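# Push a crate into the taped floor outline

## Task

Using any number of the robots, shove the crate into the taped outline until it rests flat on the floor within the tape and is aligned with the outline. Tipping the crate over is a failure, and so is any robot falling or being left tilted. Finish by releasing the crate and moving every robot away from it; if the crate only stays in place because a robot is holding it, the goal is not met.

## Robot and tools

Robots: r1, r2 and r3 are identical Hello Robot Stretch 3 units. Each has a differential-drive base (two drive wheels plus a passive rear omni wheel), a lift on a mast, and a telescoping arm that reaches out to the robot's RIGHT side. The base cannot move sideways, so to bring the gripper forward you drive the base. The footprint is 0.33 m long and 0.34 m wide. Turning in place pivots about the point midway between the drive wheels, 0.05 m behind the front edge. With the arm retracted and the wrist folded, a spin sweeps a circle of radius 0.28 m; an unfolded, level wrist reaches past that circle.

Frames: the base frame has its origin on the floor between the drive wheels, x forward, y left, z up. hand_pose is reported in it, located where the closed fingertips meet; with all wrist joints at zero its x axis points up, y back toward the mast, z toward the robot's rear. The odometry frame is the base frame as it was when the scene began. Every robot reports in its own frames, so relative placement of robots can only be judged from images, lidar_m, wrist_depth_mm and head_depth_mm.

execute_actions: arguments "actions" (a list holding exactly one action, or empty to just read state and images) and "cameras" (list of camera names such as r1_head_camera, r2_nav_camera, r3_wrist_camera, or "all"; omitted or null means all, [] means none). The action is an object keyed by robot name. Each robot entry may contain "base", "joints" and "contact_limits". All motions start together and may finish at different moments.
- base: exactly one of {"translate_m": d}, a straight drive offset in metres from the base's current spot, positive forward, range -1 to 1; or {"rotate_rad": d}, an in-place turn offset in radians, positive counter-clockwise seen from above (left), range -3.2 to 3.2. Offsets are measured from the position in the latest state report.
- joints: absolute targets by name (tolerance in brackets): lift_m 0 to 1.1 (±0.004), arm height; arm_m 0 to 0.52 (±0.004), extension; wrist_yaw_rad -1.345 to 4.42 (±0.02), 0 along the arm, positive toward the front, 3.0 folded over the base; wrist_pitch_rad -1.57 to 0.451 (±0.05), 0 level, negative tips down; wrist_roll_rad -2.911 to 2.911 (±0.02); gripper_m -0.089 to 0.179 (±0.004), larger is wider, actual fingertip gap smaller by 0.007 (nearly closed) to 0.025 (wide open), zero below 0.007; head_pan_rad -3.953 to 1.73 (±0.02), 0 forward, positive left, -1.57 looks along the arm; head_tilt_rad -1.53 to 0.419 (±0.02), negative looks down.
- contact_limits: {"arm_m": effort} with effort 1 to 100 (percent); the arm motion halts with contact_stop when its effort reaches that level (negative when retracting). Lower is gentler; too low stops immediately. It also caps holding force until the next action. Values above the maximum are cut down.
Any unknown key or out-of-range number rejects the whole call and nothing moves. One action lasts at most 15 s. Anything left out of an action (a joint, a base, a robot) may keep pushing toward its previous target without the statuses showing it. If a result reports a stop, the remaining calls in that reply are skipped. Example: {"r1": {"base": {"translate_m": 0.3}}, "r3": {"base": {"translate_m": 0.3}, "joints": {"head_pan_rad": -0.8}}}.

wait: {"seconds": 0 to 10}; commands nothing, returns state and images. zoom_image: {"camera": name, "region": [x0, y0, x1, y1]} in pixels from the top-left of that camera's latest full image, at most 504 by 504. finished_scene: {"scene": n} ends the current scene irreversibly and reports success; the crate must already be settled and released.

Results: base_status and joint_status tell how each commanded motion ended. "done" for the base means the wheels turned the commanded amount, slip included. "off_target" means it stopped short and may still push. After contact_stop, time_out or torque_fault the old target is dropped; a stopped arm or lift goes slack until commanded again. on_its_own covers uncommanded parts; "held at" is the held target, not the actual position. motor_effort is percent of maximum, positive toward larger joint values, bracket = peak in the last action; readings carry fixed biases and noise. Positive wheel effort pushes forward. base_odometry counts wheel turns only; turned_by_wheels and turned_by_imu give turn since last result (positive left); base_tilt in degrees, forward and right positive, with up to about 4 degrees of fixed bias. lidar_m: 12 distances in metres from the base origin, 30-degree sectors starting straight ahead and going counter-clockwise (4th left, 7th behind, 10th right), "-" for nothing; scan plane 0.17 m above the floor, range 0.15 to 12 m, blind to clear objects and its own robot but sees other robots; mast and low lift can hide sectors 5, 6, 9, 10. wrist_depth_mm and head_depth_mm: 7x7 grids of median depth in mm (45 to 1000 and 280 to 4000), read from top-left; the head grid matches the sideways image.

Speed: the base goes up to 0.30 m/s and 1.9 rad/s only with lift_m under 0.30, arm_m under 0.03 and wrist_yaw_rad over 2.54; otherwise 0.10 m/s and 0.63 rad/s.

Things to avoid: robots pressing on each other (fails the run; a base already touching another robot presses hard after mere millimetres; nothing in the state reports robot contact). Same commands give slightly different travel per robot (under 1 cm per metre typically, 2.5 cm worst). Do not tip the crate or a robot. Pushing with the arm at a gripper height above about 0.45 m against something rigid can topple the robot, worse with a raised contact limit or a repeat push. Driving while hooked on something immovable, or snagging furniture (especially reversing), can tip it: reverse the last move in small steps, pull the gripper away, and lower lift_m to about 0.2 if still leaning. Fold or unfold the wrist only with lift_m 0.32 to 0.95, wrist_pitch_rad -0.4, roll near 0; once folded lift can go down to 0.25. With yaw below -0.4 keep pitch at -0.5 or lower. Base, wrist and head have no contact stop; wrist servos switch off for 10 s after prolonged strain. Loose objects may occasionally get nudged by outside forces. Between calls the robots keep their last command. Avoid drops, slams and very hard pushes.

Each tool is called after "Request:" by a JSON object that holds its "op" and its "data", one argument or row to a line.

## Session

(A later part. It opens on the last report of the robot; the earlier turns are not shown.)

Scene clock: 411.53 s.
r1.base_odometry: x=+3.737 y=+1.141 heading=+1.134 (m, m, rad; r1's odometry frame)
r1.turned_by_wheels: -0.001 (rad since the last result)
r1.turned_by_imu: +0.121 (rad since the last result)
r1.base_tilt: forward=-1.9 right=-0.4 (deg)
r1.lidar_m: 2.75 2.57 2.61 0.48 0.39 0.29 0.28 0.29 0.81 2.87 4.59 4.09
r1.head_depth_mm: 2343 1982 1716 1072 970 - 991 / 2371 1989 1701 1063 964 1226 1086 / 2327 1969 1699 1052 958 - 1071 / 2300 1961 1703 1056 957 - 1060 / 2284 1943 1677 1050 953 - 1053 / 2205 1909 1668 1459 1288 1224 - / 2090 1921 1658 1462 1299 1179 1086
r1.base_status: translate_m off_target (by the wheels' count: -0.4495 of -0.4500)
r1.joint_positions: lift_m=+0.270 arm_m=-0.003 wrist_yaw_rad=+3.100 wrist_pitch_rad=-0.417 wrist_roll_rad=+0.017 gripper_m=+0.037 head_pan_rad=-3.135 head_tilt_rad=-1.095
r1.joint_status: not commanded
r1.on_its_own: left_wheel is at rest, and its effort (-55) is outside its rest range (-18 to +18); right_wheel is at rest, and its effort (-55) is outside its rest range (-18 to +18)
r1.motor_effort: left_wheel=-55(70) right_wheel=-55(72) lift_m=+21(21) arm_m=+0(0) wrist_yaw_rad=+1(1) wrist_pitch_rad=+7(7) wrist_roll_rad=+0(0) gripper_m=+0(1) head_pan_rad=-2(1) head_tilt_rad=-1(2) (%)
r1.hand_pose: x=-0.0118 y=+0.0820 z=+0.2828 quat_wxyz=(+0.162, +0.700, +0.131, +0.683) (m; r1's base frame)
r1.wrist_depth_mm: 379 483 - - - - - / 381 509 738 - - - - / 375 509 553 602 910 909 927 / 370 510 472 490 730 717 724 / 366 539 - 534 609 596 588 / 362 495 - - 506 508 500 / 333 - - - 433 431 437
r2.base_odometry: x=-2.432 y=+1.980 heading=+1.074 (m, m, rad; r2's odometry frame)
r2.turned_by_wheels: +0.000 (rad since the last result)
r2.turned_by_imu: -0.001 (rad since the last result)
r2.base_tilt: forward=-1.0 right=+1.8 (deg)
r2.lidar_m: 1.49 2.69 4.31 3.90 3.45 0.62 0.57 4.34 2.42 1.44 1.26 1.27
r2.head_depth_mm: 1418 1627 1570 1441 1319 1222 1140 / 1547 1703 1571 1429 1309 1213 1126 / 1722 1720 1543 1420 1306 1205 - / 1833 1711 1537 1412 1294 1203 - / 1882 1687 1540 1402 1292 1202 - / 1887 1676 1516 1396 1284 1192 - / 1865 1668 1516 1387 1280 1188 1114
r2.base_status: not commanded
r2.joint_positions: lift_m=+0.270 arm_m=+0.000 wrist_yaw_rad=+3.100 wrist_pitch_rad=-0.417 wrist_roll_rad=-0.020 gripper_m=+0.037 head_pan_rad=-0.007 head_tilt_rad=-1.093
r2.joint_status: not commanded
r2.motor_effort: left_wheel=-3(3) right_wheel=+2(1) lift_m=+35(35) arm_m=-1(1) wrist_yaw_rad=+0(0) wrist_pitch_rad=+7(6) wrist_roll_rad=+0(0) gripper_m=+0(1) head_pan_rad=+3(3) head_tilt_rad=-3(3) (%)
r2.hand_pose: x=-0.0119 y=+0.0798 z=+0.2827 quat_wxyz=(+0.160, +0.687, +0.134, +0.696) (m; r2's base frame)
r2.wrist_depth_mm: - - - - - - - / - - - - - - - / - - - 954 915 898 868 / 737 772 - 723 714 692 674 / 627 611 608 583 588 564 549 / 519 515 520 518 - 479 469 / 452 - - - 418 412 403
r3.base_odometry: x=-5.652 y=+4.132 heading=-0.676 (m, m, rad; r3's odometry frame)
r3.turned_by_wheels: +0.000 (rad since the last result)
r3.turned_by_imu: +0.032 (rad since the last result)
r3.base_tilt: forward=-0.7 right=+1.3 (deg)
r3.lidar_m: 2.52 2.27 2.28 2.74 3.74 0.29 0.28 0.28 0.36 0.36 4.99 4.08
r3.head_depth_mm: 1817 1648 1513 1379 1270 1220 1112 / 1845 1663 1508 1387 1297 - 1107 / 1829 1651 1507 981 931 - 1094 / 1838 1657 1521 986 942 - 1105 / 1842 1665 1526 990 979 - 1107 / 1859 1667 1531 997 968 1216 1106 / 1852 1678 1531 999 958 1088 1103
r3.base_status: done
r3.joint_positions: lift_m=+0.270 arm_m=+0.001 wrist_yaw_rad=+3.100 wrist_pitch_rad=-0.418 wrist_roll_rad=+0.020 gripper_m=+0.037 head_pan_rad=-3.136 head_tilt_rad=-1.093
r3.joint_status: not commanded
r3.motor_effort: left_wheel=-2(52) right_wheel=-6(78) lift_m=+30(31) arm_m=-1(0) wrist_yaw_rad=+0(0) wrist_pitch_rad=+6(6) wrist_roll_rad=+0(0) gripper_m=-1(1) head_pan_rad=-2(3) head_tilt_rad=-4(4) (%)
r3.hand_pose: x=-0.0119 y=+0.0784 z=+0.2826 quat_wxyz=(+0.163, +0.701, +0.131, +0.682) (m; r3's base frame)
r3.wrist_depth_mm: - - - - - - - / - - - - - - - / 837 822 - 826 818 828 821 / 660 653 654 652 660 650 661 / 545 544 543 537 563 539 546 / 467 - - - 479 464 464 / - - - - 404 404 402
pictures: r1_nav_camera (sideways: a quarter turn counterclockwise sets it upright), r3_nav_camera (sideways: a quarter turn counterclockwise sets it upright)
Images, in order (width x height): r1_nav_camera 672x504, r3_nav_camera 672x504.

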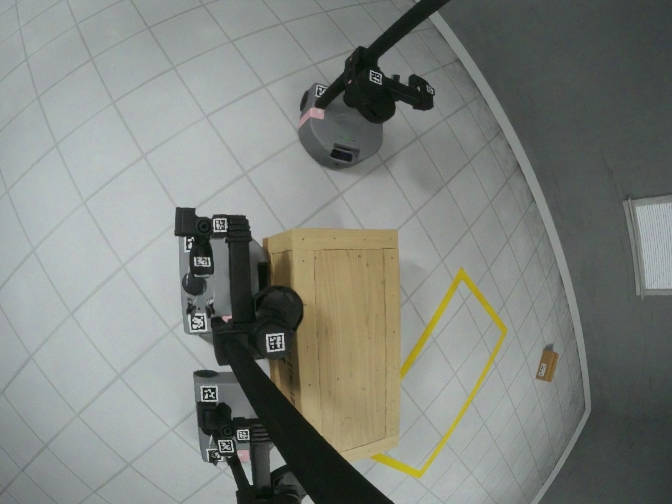

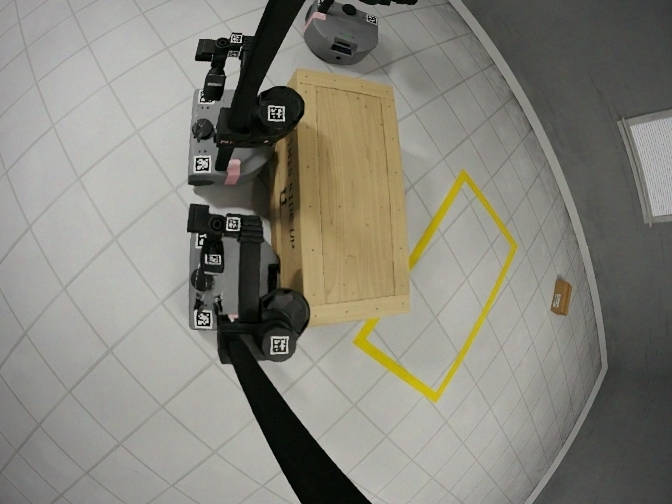

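Request:
{"op": "execute_actions", "data": {
  "actions": [
    {"r1":{"base":{"translate_m":-0.45}},"r3":{"base":{"translate_m":-0.4}},"r2":{"base":{"rotate_rad":-1.4}}}
  ],
  "cameras": ["r1_nav_camera","r2_nav_camera","r3_nav_camera"]
}}

Scene clock: 421.77 s.
r1.base_odometry: x=+3.546 y=+0.734 heading=+1.133 (m, m, rad; r1's odometry frame)
r1.turned_by_wheels: -0.001 (rad since the last result)
r1.turned_by_imu: +0.086 (rad since the last result)
r1.base_tilt: forward=-2.0 right=-0.5 (deg)
r1.lidar_m: 2.98 2.85 2.94 0.50 0.39 0.29 0.28 0.29 0.75 2.68 4.80 4.11
r1.head_depth_mm: 2391 2011 1736 1066 971 - 1005 / 2326 1998 1711 1066 963 1227 1090 / 2236 1974 1698 1058 959 - 1076 / 2177 1953 1690 1049 954 - 1059 / 2061 1941 1675 1043 951 - 1056 / 1929 1925 1667 1462 1294 1216 - / 1811 1903 1647 1460 1305 1178 1084
r1.base_status: translate_m off_target (by the wheels' count: -0.4495 of -0.4500)
r1.joint_positions: lift_m=+0.270 arm_m=-0.003 wrist_yaw_rad=+3.100 wrist_pitch_rad=-0.417 wrist_roll_rad=+0.017 gripper_m=+0.037 head_pan_rad=-3.135 head_tilt_rad=-1.095
r1.joint_status: not commanded
r1.on_its_own: left_wheel is at rest, and its effort (-60) is outside its rest range (-18 to +18); right_wheel is at rest, and its effort (-56) is outside its rest range (-18 to +18)
r1.motor_effort: left_wheel=-60(71) right_wheel=-56(71) lift_m=+21(21) arm_m=+1(1) wrist_yaw_rad=+0(1) wrist_pitch_rad=+7(7) wrist_roll_rad=+0(0) gripper_m=+0(1) head_pan_rad=-1(2) head_tilt_rad=-2(3) (%)
r1.hand_pose: x=-0.0118 y=+0.0820 z=+0.2828 quat_wxyz=(+0.162, +0.700, +0.131, +0.683) (m; r1's base frame)
r1.wrist_depth_mm: 374 465 - - - - - / 378 496 733 - - - - / 367 511 564 594 982 921 948 / 365 507 489 508 713 732 731 / 358 552 - 555 616 588 581 / 359 504 - - 510 496 504 / 324 - - - 433 437 435
r2.base_odometry: x=-2.432 y=+1.980 heading=-0.326 (m, m, rad; r2's odometry frame)
r2.turned_by_wheels: -1.400 (rad since the last result)
r2.turned_by_imu: -1.417 (rad since the last result)
r2.base_tilt: forward=-1.1 right=+1.8 (deg)
r2.lidar_m: 1.33 1.26 1.30 1.70 4.10 4.43 3.63 3.44 0.75 0.56 0.58 1.90
r2.head_depth_mm: 1889 1754 1582 1434 1323 1219 1135 / 1839 1732 1559 1432 1317 1212 1129 / 1741 1713 1555 1416 1312 1208 - / 1618 1698 1540 1409 1296 1207 - / 1507 1668 1536 1398 1291 1199 - / 1414 1628 1524 1394 1286 1191 - / 1326 1567 1515 1385 1276 1186 1115
r2.base_status: done
r2.joint_positions: lift_m=+0.270 arm_m=+0.000 wrist_yaw_rad=+3.100 wrist_pitch_rad=-0.417 wrist_roll_rad=-0.020 gripper_m=+0.037 head_pan_rad=-0.007 head_tilt_rad=-1.093
r2.joint_status: not commanded
r2.motor_effort: left_wheel=+2(14) right_wheel=-1(4) lift_m=+35(35) arm_m=-1(1) wrist_yaw_rad=+0(0) wrist_pitch_rad=+6(6) wrist_roll_rad=+0(0) gripper_m=+0(1) head_pan_rad=+3(4) head_tilt_rad=-3(3) (%)
r2.hand_pose: x=-0.0119 y=+0.0798 z=+0.2827 quat_wxyz=(+0.160, +0.687, +0.134, +0.696) (m; r2's base frame)
r2.wrist_depth_mm: - - - - - - 987 / - - - - - - - / - - - 948 921 889 864 / 790 767 - 726 708 686 674 / 629 615 601 585 596 565 557 / 523 515 523 515 - 472 466 / 452 - - - 419 411 404
r3.base_odometry: x=-5.964 y=+4.382 heading=-0.676 (m, m, rad; r3's odometry frame)
r3.turned_by_wheels: +0.000 (rad since the last result)
r3.turned_by_imu: +0.054 (rad since the last result)
r3.base_tilt: forward=-0.7 right=+1.2 (deg)
r3.lidar_m: 2.79 2.57 2.59 1.69 1.71 0.30 0.28 0.28 0.36 0.38 5.24 4.30
r3.head_depth_mm: 1822 1649 1502 1373 1279 1216 1105 / 1812 1655 1500 1387 1302 - 1107 / 1839 1658 1501 1008 942 - 1103 / 1845 1656 1515 986 945 - 1106 / 1853 1672 1539 995 976 - 1106 / 1851 1676 1525 998 958 1217 1114 / 1855 1676 1527 997 954 1148 1103
r3.base_status: done
r3.joint_positions: lift_m=+0.270 arm_m=+0.001 wrist_yaw_rad=+3.100 wrist_pitch_rad=-0.418 wrist_roll_rad=+0.020 gripper_m=+0.037 head_pan_rad=-3.136 head_tilt_rad=-1.093
r3.joint_status: not commanded
r3.motor_effort: left_wheel=-3(42) right_wheel=-11(81) lift_m=+30(30) arm_m=-1(0) wrist_yaw_rad=+0(0) wrist_pitch_rad=+6(6) wrist_roll_rad=-1(0) gripper_m=+0(1) head_pan_rad=-3(3) head_tilt_rad=-6(3) (%)
r3.hand_pose: x=-0.0119 y=+0.0784 z=+0.2826 quat_wxyz=(+0.163, +0.701, +0.131, +0.682) (m; r3's base frame)
r3.wrist_depth_mm: - - - - - - - / - - - - - - - / 826 828 - 829 829 821 823 / 654 660 659 660 654 649 650 / 541 548 545 543 561 540 545 / 463 - - - 477 464 464 / - - - - 406 406 404
pictures: r1_nav_camera (sideways: a quarter turn counterclockwise sets it upright), r2_nav_camera (sideways: a quarter turn counterclockwise sets it upright), r3_nav_camera (sideways: a quarter turn counterclockwise sets it upright)
Images, in order (width x height): r1_nav_camera 672x504, r2_nav_camera 672x504, r3_nav_camera 672x504.

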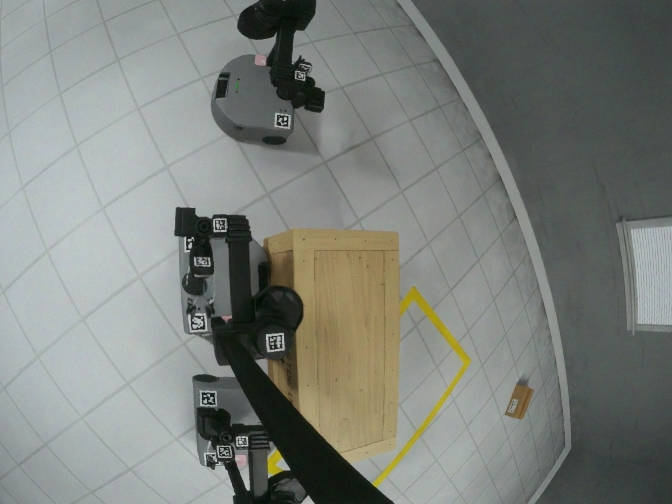

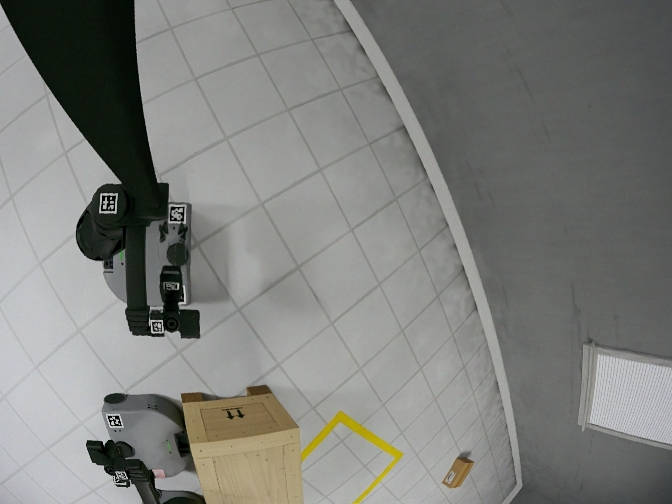

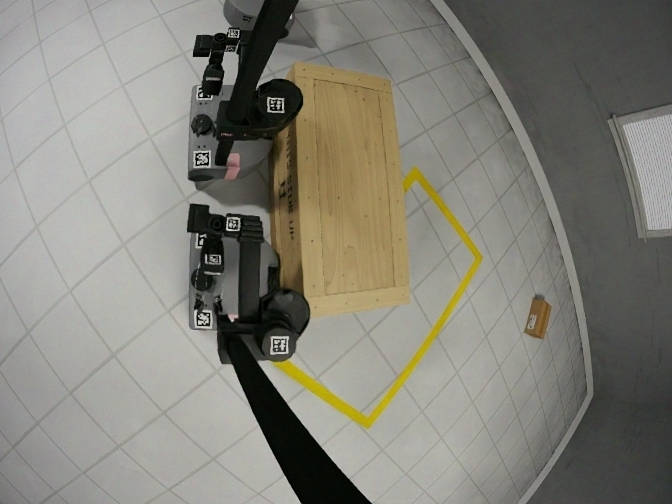

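Request:
{"op": "execute_actions", "data": {
  "actions": [
    {"r1":{"base":{"translate_m":-0.2}},"r3":{"base":{"translate_m":0.15}},"r2":{"base":{"translate_m":0.75}}}
  ],
  "cameras": ["r1_nav_camera","r2_nav_camera","r3_nav_camera"]
}}

Scene clock: 429.50 s.
r1.base_odometry: x=+3.462 y=+0.553 heading=+1.132 (m, m, rad; r1's odometry frame)
r1.turned_by_wheels: -0.001 (rad since the last result)
r1.turned_by_imu: +0.071 (rad since the last result)
r1.base_tilt: forward=-1.9 right=-0.5 (deg)
r1.lidar_m: 2.91 2.84 0.49 0.63 0.36 0.28 0.28 0.30 2.02 2.89 4.83 3.83
r1.head_depth_mm: 2351 1991 1721 1067 958 - 967 / 2239 1977 1727 1063 951 1181 1092 / 2170 1998 1710 1063 960 - 1068 / 2127 1977 1689 1049 951 - 1061 / 2009 1918 1675 1043 960 - 1054 / 1902 1920 1661 1474 1295 1220 - / 1803 1878 1583 1463 1309 1174 1088
r1.base_status: translate_m off_target (by the wheels' count: -0.1995 of -0.2000)
r1.joint_positions: lift_m=+0.270 arm_m=-0.003 wrist_yaw_rad=+3.100 wrist_pitch_rad=-0.417 wrist_roll_rad=+0.017 gripper_m=+0.037 head_pan_rad=-3.135 head_tilt_rad=-1.095
r1.joint_status: not commanded
r1.on_its_own: left_wheel is at rest, and its effort (-61) is outside its rest range (-18 to +18); right_wheel is at rest, and its effort (-61) is outside its rest range (-18 to +18)
r1.motor_effort: left_wheel=-61(65) right_wheel=-61(62) lift_m=+21(21) arm_m=+0(0) wrist_yaw_rad=+1(1) wrist_pitch_rad=+7(7) wrist_roll_rad=+0(0) gripper_m=+0(0) head_pan_rad=-1(2) head_tilt_rad=-3(2) (%)
r1.hand_pose: x=-0.0118 y=+0.0820 z=+0.2828 quat_wxyz=(+0.162, +0.700, +0.131, +0.683) (m; r1's base frame)
r1.wrist_depth_mm: 341 411 - - 583 - - / 339 434 - - - - - / 339 461 909 564 556 915 968 / 337 469 617 474 464 733 717 / 341 495 - 526 506 577 595 / 339 462 - - 515 505 496 / 313 - - - 433 429 438
r2.base_odometry: x=-1.722 y=+1.740 heading=-0.326 (m, m, rad; r2's odometry frame)
r2.turned_by_wheels: +0.000 (rad since the last result)
r2.turned_by_imu: -0.001 (rad since the last result)
r2.base_tilt: forward=-1.2 right=+2.0 (deg)
r2.lidar_m: 0.67 0.64 0.65 0.86 2.08 4.85 4.31 0.79 0.69 3.02 3.14 0.96
r2.head_depth_mm: 1008 1330 1573 1445 1316 1225 1133 / 925 1188 1523 1432 1310 1220 1129 / 853 1070 1434 1421 1306 1209 - / 792 978 1268 1415 1293 1200 - / 740 897 1145 1386 1290 1201 - / 693 831 1038 1341 1288 1189 - / 651 775 948 1218 1274 1182 1111
r2.base_status: done
r2.joint_positions: lift_m=+0.270 arm_m=+0.000 wrist_yaw_rad=+3.100 wrist_pitch_rad=-0.417 wrist_roll_rad=-0.020 gripper_m=+0.037 head_pan_rad=-0.007 head_tilt_rad=-1.093
r2.joint_status: not commanded
r2.motor_effort: left_wheel=+2(14) right_wheel=-1(4) lift_m=+35(35) arm_m=-1(1) wrist_yaw_rad=+0(0) wrist_pitch_rad=+6(7) wrist_roll_rad=+0(0) gripper_m=-1(0) head_pan_rad=+3(3) head_tilt_rad=-3(3) (%)
r2.hand_pose: x=-0.0119 y=+0.0798 z=+0.2827 quat_wxyz=(+0.160, +0.687, +0.134, +0.696) (m; r2's base frame)
r2.wrist_depth_mm: - - - - 806 624 512 / - - - - 843 657 537 / - - - 959 859 686 567 / 790 776 - 726 700 669 582 / 632 618 606 582 590 560 548 / 523 514 522 521 - 473 468 / 453 - - - 418 413 404
r3.base_odometry: x=-5.847 y=+4.288 heading=-0.676 (m, m, rad; r3's odometry frame)
r3.turned_by_wheels: +0.000 (rad since the last result)
r3.turned_by_imu: +0.000 (rad since the last result)
r3.base_tilt: forward=-0.7 right=+1.2 (deg)
r3.lidar_m: 2.67 2.45 2.47 1.74 1.73 3.63 0.43 0.43 0.41 0.48 5.14 4.09
r3.head_depth_mm: 1815 1654 1510 1390 1276 1211 1112 / 1828 1657 1508 1383 1300 - 1104 / 1841 1648 1102 1023 1310 - 1106 / 1836 1667 1077 1016 1291 - 1101 / 1851 1667 1083 1014 1275 - 1100 / 1853 1668 1084 1019 1277 1217 1110 / 1862 1681 1085 1021 1167 1115 1124
r3.base_status: done
r3.joint_positions: lift_m=+0.270 arm_m=+0.001 wrist_yaw_rad=+3.100 wrist_pitch_rad=-0.418 wrist_roll_rad=+0.020 gripper_m=+0.037 head_pan_rad=-3.136 head_tilt_rad=-1.093
r3.joint_status: not commanded
r3.motor_effort: left_wheel=+0(6) right_wheel=+3(13) lift_m=+31(31) arm_m=+0(0) wrist_yaw_rad=+0(0) wrist_pitch_rad=+6(6) wrist_roll_rad=+0(0) gripper_m=+0(0) head_pan_rad=-3(3) head_tilt_rad=-4(4) (%)
r3.hand_pose: x=-0.0119 y=+0.0784 z=+0.2826 quat_wxyz=(+0.163, +0.701, +0.131, +0.682) (m; r3's base frame)
r3.wrist_depth_mm: - - - - - - - / - - - - - - - / 830 820 - 836 822 817 830 / 655 658 654 667 657 654 654 / 542 543 547 539 561 544 542 / 464 - - - 480 463 462 / - - - - 407 404 407
pictures: r1_nav_camera (sideways: a quarter turn counterclockwise sets it upright), r2_nav_camera (sideways: a quarter turn counterclockwise sets it upright), r3_nav_camera (sideways: a quarter turn counterclockwise sets it upright)
Images, in order (width x height): r1_nav_camera 672x504, r2_nav_camera 672x504, r3_nav_camera 672x504.

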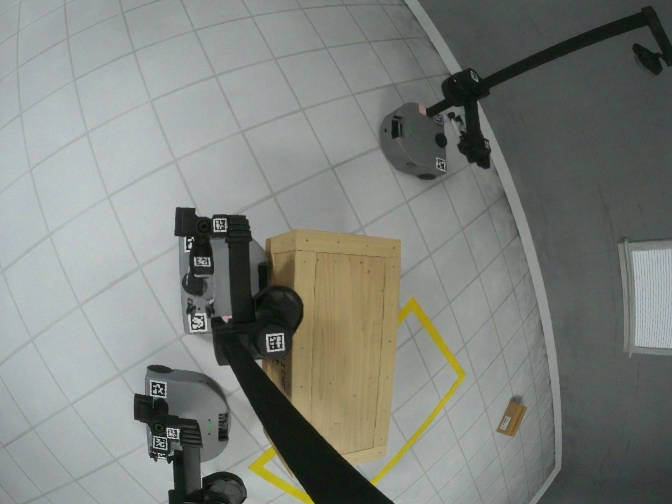

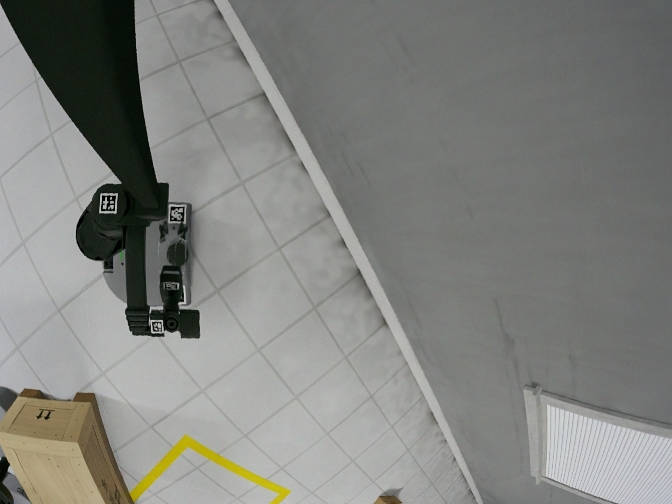

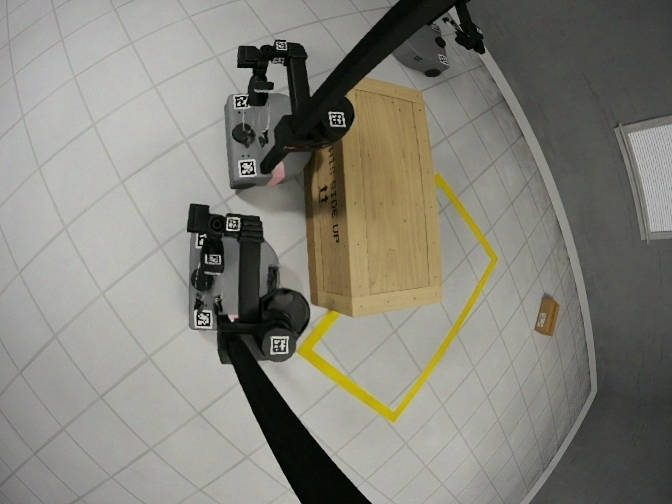

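Request:
{"op": "execute_actions", "data": {
  "actions": [
    {"r1":{"base":{"translate_m":0.3}},"r3":{"base":{"translate_m":0.5}},"r2":{"base":{"rotate_rad":-1.5}}}
  ],
  "cameras": []
}}

Request:
{"op": "execute_actions", "data": {
  "actions": [
    {"r1":{"base":{"rotate_rad":0.42}},"r2":{"base":{"translate_m":1.0}}}
  ],
  "cameras": ["r1_nav_camera","r2_nav_camera"]
}}

Scene clock: 439.83 s.
r1.base_odometry: x=+3.589 y=+0.825 heading=+1.132 (m, m, rad; r1's odometry frame)
r1.turned_by_wheels: +0.000 (rad since the last result)
r1.turned_by_imu: +0.002 (rad since the last result)
r1.base_tilt: forward=-2.1 right=-0.5 (deg)
r1.lidar_m: 2.63 0.51 0.51 2.22 0.75 0.59 0.58 1.52 2.31 3.32 4.68 3.47
r1.head_depth_mm: 2403 2010 1216 1113 1329 - 1109 / 2368 2000 1217 1119 1328 1246 1101 / 2334 1973 1197 1117 1343 - 1072 / 2251 1969 1190 1108 1338 - 1059 / 2181 1948 1205 1137 1319 - 1057 / 2109 1913 1664 1469 1304 1228 - / 2073 1827 1653 1461 1309 1178 1081
r1.base_status: done
r1.joint_positions: lift_m=+0.270 arm_m=-0.003 wrist_yaw_rad=+3.100 wrist_pitch_rad=-0.417 wrist_roll_rad=+0.017 gripper_m=+0.037 head_pan_rad=-3.135 head_tilt_rad=-1.095
r1.joint_status: not commanded
r1.motor_effort: left_wheel=+1(50) right_wheel=+0(53) lift_m=+21(21) arm_m=+0(0) wrist_yaw_rad=+0(1) wrist_pitch_rad=+7(7) wrist_roll_rad=+0(0) gripper_m=+1(0) head_pan_rad=-2(1) head_tilt_rad=-2(1) (%)
r1.hand_pose: x=-0.0118 y=+0.0820 z=+0.2828 quat_wxyz=(+0.162, +0.700, +0.131, +0.683) (m; r1's base frame)
r1.wrist_depth_mm: - - - - - - 392 / - - - - - - - / 825 927 916 900 602 560 917 / 697 721 705 699 461 444 436 / 598 580 - 580 460 423 405 / 502 510 - - 479 469 462 / 440 - - - 433 429 442
r2.base_odometry: x=-1.722 y=+1.740 heading=-1.826 (m, m, rad; r2's odometry frame)
r2.turned_by_wheels: -1.500 (rad since the last result)
r2.turned_by_imu: -1.517 (rad since the last result)
r2.base_tilt: forward=-1.1 right=+1.8 (deg)
r2.lidar_m: 4.07 2.27 0.88 0.66 0.65 0.67 0.93 2.73 4.92 4.21 0.74 0.69
r2.head_depth_mm: 1963 1465 1377 1321 1321 1224 1132 / 1927 1726 1571 1431 1310 1215 1128 / 1928 1718 1556 1416 1304 1206 - / 1895 1697 1538 1408 1304 1203 - / 1904 1687 1533 1397 1297 1197 - / 1866 1679 1524 1391 1284 1192 - / 1864 1678 1513 1387 1274 1184 1112
r2.base_status: done
r2.joint_positions: lift_m=+0.270 arm_m=+0.000 wrist_yaw_rad=+3.100 wrist_pitch_rad=-0.417 wrist_roll_rad=-0.020 gripper_m=+0.037 head_pan_rad=-0.007 head_tilt_rad=-1.093
r2.joint_status: not commanded
r2.motor_effort: left_wheel=+2(15) right_wheel=-1(6) lift_m=+35(35) arm_m=-1(1) wrist_yaw_rad=+0(0) wrist_pitch_rad=+6(7) wrist_roll_rad=+0(0) gripper_m=+0(0) head_pan_rad=+3(3) head_tilt_rad=-4(3) (%)
r2.hand_pose: x=-0.0119 y=+0.0798 z=+0.2827 quat_wxyz=(+0.160, +0.687, +0.134, +0.696) (m; r2's base frame)
r2.wrist_depth_mm: 488 535 - 700 819 - - / 514 570 - 755 896 - - / 543 612 - 821 892 894 854 / 583 647 - 722 711 692 669 / 598 614 609 595 594 560 552 / 522 514 527 514 - 476 468 / 452 - - - 417 410 407
r3.base_odometry: x=-5.457 y=+3.975 heading=-0.676 (m, m, rad; r3's odometry frame)
r3.turned_by_wheels: +0.000 (rad since the last result)
r3.turned_by_imu: +0.002 (rad since the last result)
r3.base_tilt: forward=-0.7 right=+1.2 (deg)
r3.lidar_m: 2.24 2.05 2.07 2.59 3.89 3.93 0.92 0.49 0.51 3.41 4.83 3.41
r3.head_depth_mm: 1819 1638 1508 1381 1282 1213 1114 / 1835 1647 1508 1382 1296 - 1105 / 1784 1238 1480 1384 1320 - 1102 / 1304 1235 1481 1393 1298 - 1109 / 1314 1230 1465 1387 1289 - 1107 / 1311 1221 1461 1403 1250 1217 1110 / 1312 1232 1401 924 1157 1199 1132
r3.base_status: done
r3.joint_positions: lift_m=+0.270 arm_m=+0.001 wrist_yaw_rad=+3.100 wrist_pitch_rad=-0.418 wrist_roll_rad=+0.020 gripper_m=+0.037 head_pan_rad=-3.136 head_tilt_rad=-1.093
r3.joint_status: not commanded
r3.motor_effort: left_wheel=-1(8) right_wheel=+3(12) lift_m=+31(30) arm_m=+0(0) wrist_yaw_rad=+0(0) wrist_pitch_rad=+6(6) wrist_roll_rad=+0(0) gripper_m=+0(1) head_pan_rad=-3(3) head_tilt_rad=-4(4) (%)
r3.hand_pose: x=-0.0119 y=+0.0784 z=+0.2826 quat_wxyz=(+0.163, +0.701, +0.131, +0.682) (m; r3's base frame)
r3.wrist_depth_mm: - - - - - - - / - - - - - - - / 825 832 - 826 829 815 826 / 657 652 655 657 655 658 657 / 546 546 548 545 562 542 545 / 467 - - - 479 465 466 / - - - - 405 406 406
pictures: none
No camera images: the call's "cameras" was empty. Leave "cameras" out to get every camera's image.

Scene clock: 444.87 s.
r1.base_odometry: x=+3.589 y=+0.825 heading=+1.552 (m, m, rad; r1's odometry frame)
r1.turned_by_wheels: +0.420 (rad since the last result)
r1.turned_by_imu: +0.422 (rad since the last result)
r1.base_tilt: forward=-1.9 right=-0.4 (deg)
r1.lidar_m: 2.57 0.51 2.22 0.82 0.60 0.58 0.60 2.25 2.97 4.70 3.85 2.70
r1.head_depth_mm: 2147 2006 1569 1069 1188 - 1111 / 2174 1986 1201 1085 1285 1246 1100 / 2141 1959 1690 1120 1328 - 1067 / 2116 1933 1682 1481 1349 - 1061 / 2112 1929 1686 1483 1318 - 1062 / 2089 1919 1670 1466 1309 1220 - / 2083 1913 1659 1446 1303 1179 1082
r1.base_status: done
r1.joint_positions: lift_m=+0.270 arm_m=-0.003 wrist_yaw_rad=+3.100 wrist_pitch_rad=-0.417 wrist_roll_rad=+0.017 gripper_m=+0.037 head_pan_rad=-3.135 head_tilt_rad=-1.095
r1.joint_status: not commanded
r1.motor_effort: left_wheel=-1(6) right_wheel=+3(9) lift_m=+21(21) arm_m=+0(0) wrist_yaw_rad=+1(0) wrist_pitch_rad=+7(7) wrist_roll_rad=+0(0) gripper_m=+0(0) head_pan_rad=-2(2) head_tilt_rad=-3(2) (%)
r1.hand_pose: x=-0.0118 y=+0.0820 z=+0.2828 quat_wxyz=(+0.162, +0.700, +0.131, +0.683) (m; r1's base frame)
r1.wrist_depth_mm: 506 570 - - - - - / 522 609 - - - - - / 537 645 906 896 910 899 946 / 550 676 715 708 702 532 438 / 556 585 - 609 611 441 360 / 497 509 - - 519 447 344 / 443 - - - 428 429 365
r2.base_odometry: x=-1.974 y=+0.773 heading=-1.826 (m, m, rad; r2's odometry frame)
r2.turned_by_wheels: +0.000 (rad since the last result)
r2.turned_by_imu: -0.001 (rad since the last result)
r2.base_tilt: forward=-1.2 right=+1.7 (deg)
r2.lidar_m: 3.18 3.07 1.54 1.15 1.13 1.16 1.63 0.63 0.48 0.47 0.50 2.10
r2.head_depth_mm: 1943 1747 1569 1431 1319 1213 1139 / 1944 1731 1559 1426 1314 1216 1131 / 1928 1722 1547 1417 1305 1213 - / 1912 1719 1539 1413 1298 1203 - / 1886 1702 1533 1407 1288 1193 - / 1882 1680 1529 1390 1282 1192 - / 1867 1675 1515 1387 1275 1185 1116
r2.base_status: done
r2.joint_positions: lift_m=+0.270 arm_m=+0.000 wrist_yaw_rad=+3.100 wrist_pitch_rad=-0.417 wrist_roll_rad=-0.020 gripper_m=+0.037 head_pan_rad=-0.007 head_tilt_rad=-1.093
r2.joint_status: not commanded
r2.motor_effort: left_wheel=+2(15) right_wheel=-1(3) lift_m=+35(35) arm_m=-1(1) wrist_yaw_rad=+0(0) wrist_pitch_rad=+6(6) wrist_roll_rad=+0(0) gripper_m=+1(0) head_pan_rad=+3(2) head_tilt_rad=-3(3) (%)
r2.hand_pose: x=-0.0119 y=+0.0798 z=+0.2827 quat_wxyz=(+0.160, +0.687, +0.134, +0.696) (m; r2's base frame)
r2.wrist_depth_mm: 835 905 - - - - - / 883 957 - - - - 950 / 921 988 - 948 926 894 861 / 790 764 - 725 717 689 677 / 633 613 606 585 592 566 547 / 524 518 524 516 - 476 468 / 450 - - - 417 411 408
r3.base_odometry: x=-5.457 y=+3.975 heading=-0.676 (m, m, rad; r3's odometry frame)
r3.turned_by_wheels: +0.000 (rad since the last result)
r3.turned_by_imu: +0.000 (rad since the last result)
r3.base_tilt: forward=-0.7 right=+1.2 (deg)
r3.lidar_m: 2.23 2.06 2.07 2.58 3.87 3.92 0.92 0.56 0.51 3.39 4.85 3.41
r3.head_depth_mm: 1814 1643 1512 1382 1277 1220 1109 / 1824 1657 1510 1394 1296 - 1100 / 1764 1246 1497 1383 1308 - 1095 / 1313 1240 1479 1394 1303 - 1105 / 1315 1225 1472 1393 1288 - 1110 / 1321 1215 1451 1400 1267 1213 1108 / 1317 1230 1477 1191 1168 1213 1128
r3.base_status: not commanded
r3.joint_positions: lift_m=+0.270 arm_m=+0.001 wrist_yaw_rad=+3.100 wrist_pitch_rad=-0.418 wrist_roll_rad=+0.020 gripper_m=+0.037 head_pan_rad=-3.136 head_tilt_rad=-1.093
r3.joint_status: not commanded
r3.motor_effort: left_wheel=-1(1) right_wheel=+3(3) lift_m=+30(30) arm_m=+0(0) wrist_yaw_rad=+0(0) wrist_pitch_rad=+6(6) wrist_roll_rad=+0(0) gripper_m=+0(0) head_pan_rad=-3(3) head_tilt_rad=-4(4) (%)
r3.hand_pose: x=-0.0119 y=+0.0784 z=+0.2826 quat_wxyz=(+0.163, +0.701, +0.131, +0.682) (m; r3's base frame)
r3.wrist_depth_mm: - - - - - - - / - - - - - - - / 828 840 - 819 837 829 834 / 650 658 657 655 658 654 653 / 546 544 541 547 562 546 542 / 468 - - - 478 462 467 / - - - - 404 404 407
pictures: r1_nav_camera (sideways: a quarter turn counterclockwise sets it upright), r2_nav_camera (sideways: a quarter turn counterclockwise sets it upright)
Images, in order (width x height): r1_nav_camera 672x504, r2_nav_camera 672x504.

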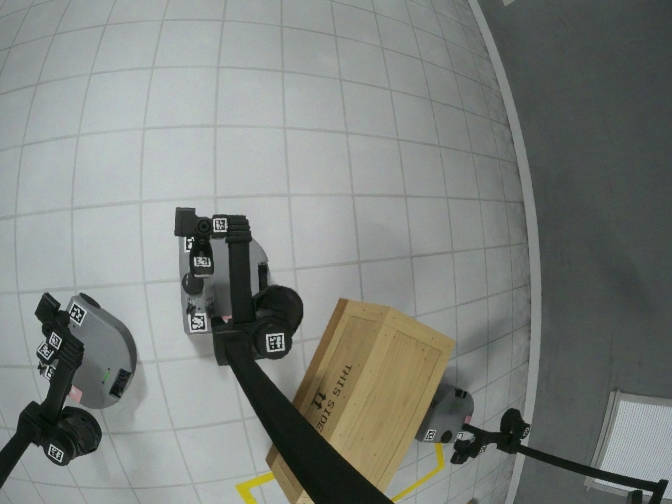

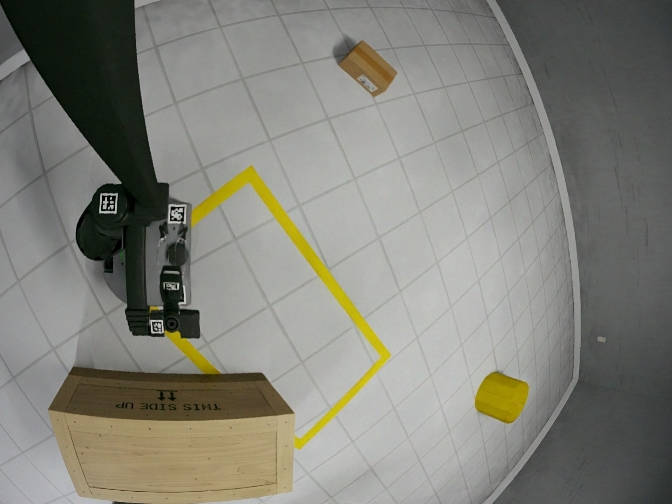

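Request:
{"op": "execute_actions", "data": {
  "actions": [
    {"r1":{"base":{"translate_m":-0.31}},"r2":{"base":{"translate_m":0.35}}}
  ],
  "cameras": []
}}

Request:
{"op": "execute_actions", "data": {
  "actions": [
    {"r1":{"base":{"rotate_rad":-0.44}},"r2":{"base":{"rotate_rad":1.55},"joints":{"head_pan_rad":-3.14}}}
  ],
  "cameras": ["r1_nav_camera","r2_nav_camera"]
}}

Scene clock: 453.27 s.
r1.base_odometry: x=+3.583 y=+0.515 heading=+1.552 (m, m, rad; r1's odometry frame)
r1.turned_by_wheels: +0.000 (rad since the last result)
r1.turned_by_imu: +0.001 (rad since the last result)
r1.base_tilt: forward=-1.9 right=-0.4 (deg)
r1.lidar_m: 0.81 0.83 2.33 0.44 0.32 0.30 1.88 1.92 2.55 4.71 4.32 3.04
r1.head_depth_mm: 1844 1996 1721 1516 955 - 1108 / 1848 1972 1699 1059 950 932 1098 / 1830 1964 1699 1504 957 - 1071 / 1835 1957 1696 1477 1350 - 1063 / 1826 1925 1672 1473 1316 - 1053 / 1799 1927 1657 1457 1313 1226 - / 1811 1916 1652 1457 1307 1186 1089
r1.base_status: done
r1.joint_positions: lift_m=+0.270 arm_m=-0.003 wrist_yaw_rad=+3.100 wrist_pitch_rad=-0.417 wrist_roll_rad=+0.017 gripper_m=+0.037 head_pan_rad=-3.135 head_tilt_rad=-1.095
r1.joint_status: not commanded
r1.motor_effort: left_wheel=-2(8) right_wheel=+3(6) lift_m=+21(21) arm_m=+0(0) wrist_yaw_rad=+0(1) wrist_pitch_rad=+7(7) wrist_roll_rad=+0(0) gripper_m=+1(1) head_pan_rad=-1(2) head_tilt_rad=-2(3) (%)
r1.hand_pose: x=-0.0118 y=+0.0820 z=+0.2828 quat_wxyz=(+0.162, +0.700, +0.131, +0.683) (m; r1's base frame)
r1.wrist_depth_mm: 271 304 497 702 - - - / 281 324 543 785 - - - / 289 339 574 843 953 963 922 / 295 365 636 728 722 716 725 / 306 395 - 601 619 588 593 / 313 392 - - 515 501 500 / 307 - - - 433 437 432
r2.base_odometry: x=-2.062 y=+0.434 heading=-1.826 (m, m, rad; r2's odometry frame)
r2.turned_by_wheels: +0.000 (rad since the last result)
r2.turned_by_imu: -0.001 (rad since the last result)
r2.base_tilt: forward=-1.1 right=+2.0 (deg)
r2.lidar_m: 2.87 2.78 1.78 1.32 1.30 1.34 1.88 0.66 0.51 0.50 3.43 1.80
r2.head_depth_mm: 1958 1751 1577 1435 1322 1224 1134 / 1937 1730 1561 1428 1311 1215 1131 / 1924 1713 1555 1419 1301 1211 - / 1907 1703 1539 1413 1300 1204 - / 1897 1694 1538 1415 1292 1198 - / 1870 1688 1526 1392 1290 1191 - / 1861 1670 1511 1383 1278 1183 1117
r2.base_status: done
r2.joint_positions: lift_m=+0.270 arm_m=+0.000 wrist_yaw_rad=+3.100 wrist_pitch_rad=-0.417 wrist_roll_rad=-0.020 gripper_m=+0.037 head_pan_rad=-0.007 head_tilt_rad=-1.093
r2.joint_status: not commanded
r2.motor_effort: left_wheel=+2(14) right_wheel=-2(2) lift_m=+35(35) arm_m=-1(1) wrist_yaw_rad=+1(0) wrist_pitch_rad=+7(6) wrist_roll_rad=+0(0) gripper_m=+0(0) head_pan_rad=+3(4) head_tilt_rad=-2(3) (%)
r2.hand_pose: x=-0.0119 y=+0.0798 z=+0.2827 quat_wxyz=(+0.160, +0.687, +0.134, +0.696) (m; r2's base frame)
r2.wrist_depth_mm: 948 - - - - - - / - - - - - - - / - - - 957 924 891 853 / 796 771 - 726 713 690 675 / 627 614 604 581 592 562 549 / 520 520 525 517 - 478 464 / 450 - - - 417 410 408
r3.base_odometry: x=-5.457 y=+3.975 heading=-0.676 (m, m, rad; r3's odometry frame)
r3.turned_by_wheels: +0.000 (rad since the last result)
r3.turned_by_imu: +0.000 (rad since the last result)
r3.base_tilt: forward=-0.7 right=+1.3 (deg)
r3.lidar_m: 2.24 2.05 2.07 2.59 3.91 3.94 0.92 0.87 0.81 3.41 4.85 3.42
r3.head_depth_mm: 1818 1642 1508 1376 1278 1216 1117 / 1818 1657 1508 1384 1311 - 1101 / 1693 1249 1487 1388 1311 - 1103 / 1313 1237 1470 1385 1302 - 1108 / 1314 1224 1466 1396 1294 - 1108 / 1325 1224 1469 1391 1286 1222 1111 / 1323 1229 1470 1368 1290 1209 1126
r3.base_status: not commanded
r3.joint_positions: lift_m=+0.270 arm_m=+0.001 wrist_yaw_rad=+3.100 wrist_pitch_rad=-0.418 wrist_roll_rad=+0.020 gripper_m=+0.037 head_pan_rad=-3.136 head_tilt_rad=-1.093
r3.joint_status: not commanded
r3.motor_effort: left_wheel=+0(1) right_wheel=+2(3) lift_m=+30(30) arm_m=+0(0) wrist_yaw_rad=+0(0) wrist_pitch_rad=+6(6) wrist_roll_rad=+0(0) gripper_m=-1(1) head_pan_rad=-3(3) head_tilt_rad=-5(5) (%)
r3.hand_pose: x=-0.0119 y=+0.0784 z=+0.2826 quat_wxyz=(+0.163, +0.701, +0.131, +0.682) (m; r3's base frame)
r3.wrist_depth_mm: - - - - - - - / - - - - - - - / 823 820 - 819 824 831 821 / 659 660 660 655 650 654 661 / 542 543 544 542 559 545 547 / 466 - - - 476 465 466 / - - - - 406 406 409
pictures: none
No camera images: the call's "cameras" was empty. Leave "cameras" out to get every camera's image.

Scene clock: 455.50 s.
r1.base_odometry: x=+3.583 y=+0.515 heading=+1.112 (m, m, rad; r1's odometry frame)
r1.turned_by_wheels: -0.440 (rad since the last result)
r1.turned_by_imu: -0.441 (rad since the last result)
r1.base_tilt: forward=-1.9 right=-0.5 (deg)
r1.lidar_m: 2.97 0.81 0.89 2.32 0.40 0.31 0.30 1.88 1.97 2.77 4.70 3.97
r1.head_depth_mm: 2328 1992 1683 1068 968 - 1109 / 2257 1982 1726 1068 972 1224 1107 / 2160 1948 1699 1060 965 - 1069 / 2082 1969 1690 1049 953 - 1059 / 1974 1928 1675 1472 1315 - 1053 / 1875 1919 1665 1465 1314 1222 - / 1779 1914 1661 1455 1302 1189 1082
r1.base_status: done
r1.joint_positions: lift_m=+0.270 arm_m=-0.003 wrist_yaw_rad=+3.100 wrist_pitch_rad=-0.417 wrist_roll_rad=+0.017 gripper_m=+0.037 head_pan_rad=-3.135 head_tilt_rad=-1.095
r1.joint_status: not commanded
r1.motor_effort: left_wheel=+3(7) right_wheel=-2(6) lift_m=+21(21) arm_m=+0(0) wrist_yaw_rad=+1(0) wrist_pitch_rad=+7(7) wrist_roll_rad=+0(0) gripper_m=+1(0) head_pan_rad=-1(1) head_tilt_rad=-2(1) (%)
r1.hand_pose: x=-0.0118 y=+0.0820 z=+0.2828 quat_wxyz=(+0.162, +0.700, +0.131, +0.683) (m; r1's base frame)
r1.wrist_depth_mm: 383 475 - - - - - / 390 498 - - - - 771 / 380 529 919 920 928 666 580 / 388 521 716 719 713 659 587 / 380 544 - 586 604 602 593 / 383 496 - - 524 505 501 / 357 - - - 428 439 428
r2.base_odometry: x=-2.062 y=+0.434 heading=-0.276 (m, m, rad; r2's odometry frame)
r2.turned_by_wheels: +1.550 (rad since the last result)
r2.turned_by_imu: +1.565 (rad since the last result)
r2.base_tilt: forward=-1.1 right=+1.9 (deg)
r2.lidar_m: 1.33 1.28 1.33 1.81 0.68 0.51 0.50 3.44 1.79 2.89 2.79 1.83
r2.head_depth_mm: 1947 1739 1120 1060 1318 - 1135 / 1771 1727 1113 1059 1308 1239 1129 / 1698 1709 1099 1086 1327 - 1110 / 1879 1698 1122 1168 1336 - 1099 / 1901 1705 1533 1399 1308 - 1094 / 1885 1672 1519 1398 1288 - 1087 / 1864 1666 1513 1381 1283 1189 1090
r2.base_status: done
r2.joint_positions: lift_m=+0.270 arm_m=+0.000 wrist_yaw_rad=+3.100 wrist_pitch_rad=-0.417 wrist_roll_rad=-0.020 gripper_m=+0.037 head_pan_rad=-3.133 head_tilt_rad=-1.093
r2.joint_status: all done
r2.motor_effort: left_wheel=-3(12) right_wheel=+2(7) lift_m=+35(35) arm_m=-1(2) wrist_yaw_rad=+0(0) wrist_pitch_rad=+7(6) wrist_roll_rad=+0(0) gripper_m=-1(0) head_pan_rad=-4(42) head_tilt_rad=-3(3) (%)
r2.hand_pose: x=-0.0119 y=+0.0798 z=+0.2827 quat_wxyz=(+0.160, +0.687, +0.134, +0.696) (m; r2's base frame)
r2.wrist_depth_mm: 584 - - - - - - / 568 809 - - - - - / 566 806 - 958 909 899 858 / 557 731 - 718 708 691 672 / 554 613 601 582 589 565 555 / 508 517 523 515 - 481 468 / 448 - - - 420 408 404
r3.base_odometry: x=-5.457 y=+3.975 heading=-0.676 (m, m, rad; r3's odometry frame)
r3.turned_by_wheels: +0.000 (rad since the last result)
r3.turned_by_imu: +0.000 (rad since the last result)
r3.base_tilt: forward=-0.7 right=+1.2 (deg)
r3.lidar_m: 2.23 2.05 2.07 2.58 3.89 3.92 0.92 0.80 0.81 3.41 4.83 3.42
r3.head_depth_mm: 1823 1646 1502 1374 1280 1219 1115 / 1791 1649 1504 1382 1301 - 1107 / 1661 1241 1488 1391 1314 - 1098 / 1314 1234 1469 1388 1299 - 1101 / 1319 1229 1473 1397 1292 - 1107 / 1312 1228 1468 1410 1290 1213 1103 / 1318 1229 1388 1367 1300 1211 1128
r3.base_status: not commanded
r3.joint_positions: lift_m=+0.270 arm_m=+0.001 wrist_yaw_rad=+3.100 wrist_pitch_rad=-0.418 wrist_roll_rad=+0.020 gripper_m=+0.037 head_pan_rad=-3.136 head_tilt_rad=-1.093
r3.joint_status: not commanded
r3.motor_effort: left_wheel=-1(1) right_wheel=+3(3) lift_m=+31(30) arm_m=+0(0) wrist_yaw_rad=+0(0) wrist_pitch_rad=+6(7) wrist_roll_rad=+0(0) gripper_m=-1(0) head_pan_rad=-2(3) head_tilt_rad=-4(5) (%)
r3.hand_pose: x=-0.0119 y=+0.0784 z=+0.2826 quat_wxyz=(+0.163, +0.701, +0.131, +0.682) (m; r3's base frame)
r3.wrist_depth_mm: - - - - - - - / - - - - - - - / 822 822 - 830 827 826 829 / 654 660 667 656 658 645 658 / 540 543 540 543 565 546 542 / 465 - - - 477 463 463 / - - - - 404 402 406
pictures: r1_nav_camera (sideways: a quarter turn counterclockwise sets it upright), r2_nav_camera (sideways: a quarter turn counterclockwise sets it upright)
Images, in order (width x height): r1_nav_camera 672x504, r2_nav_camera 672x504.

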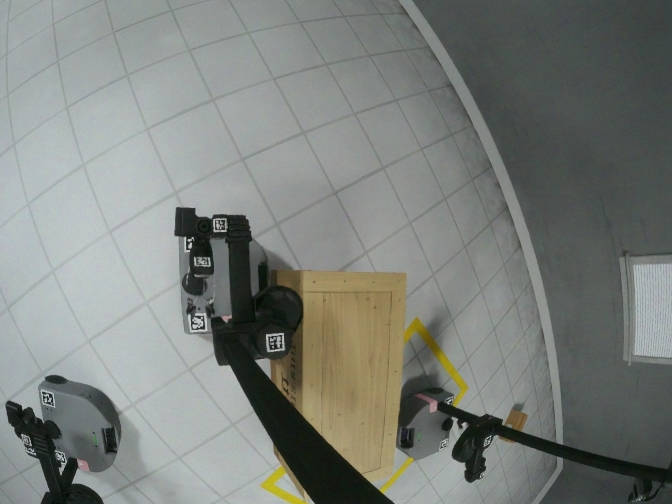

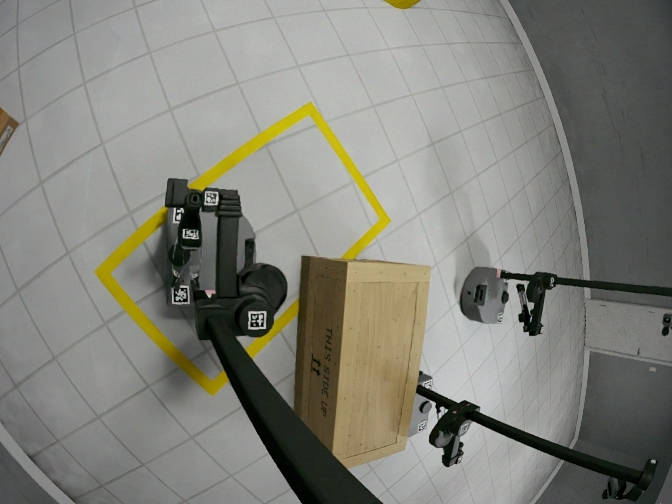

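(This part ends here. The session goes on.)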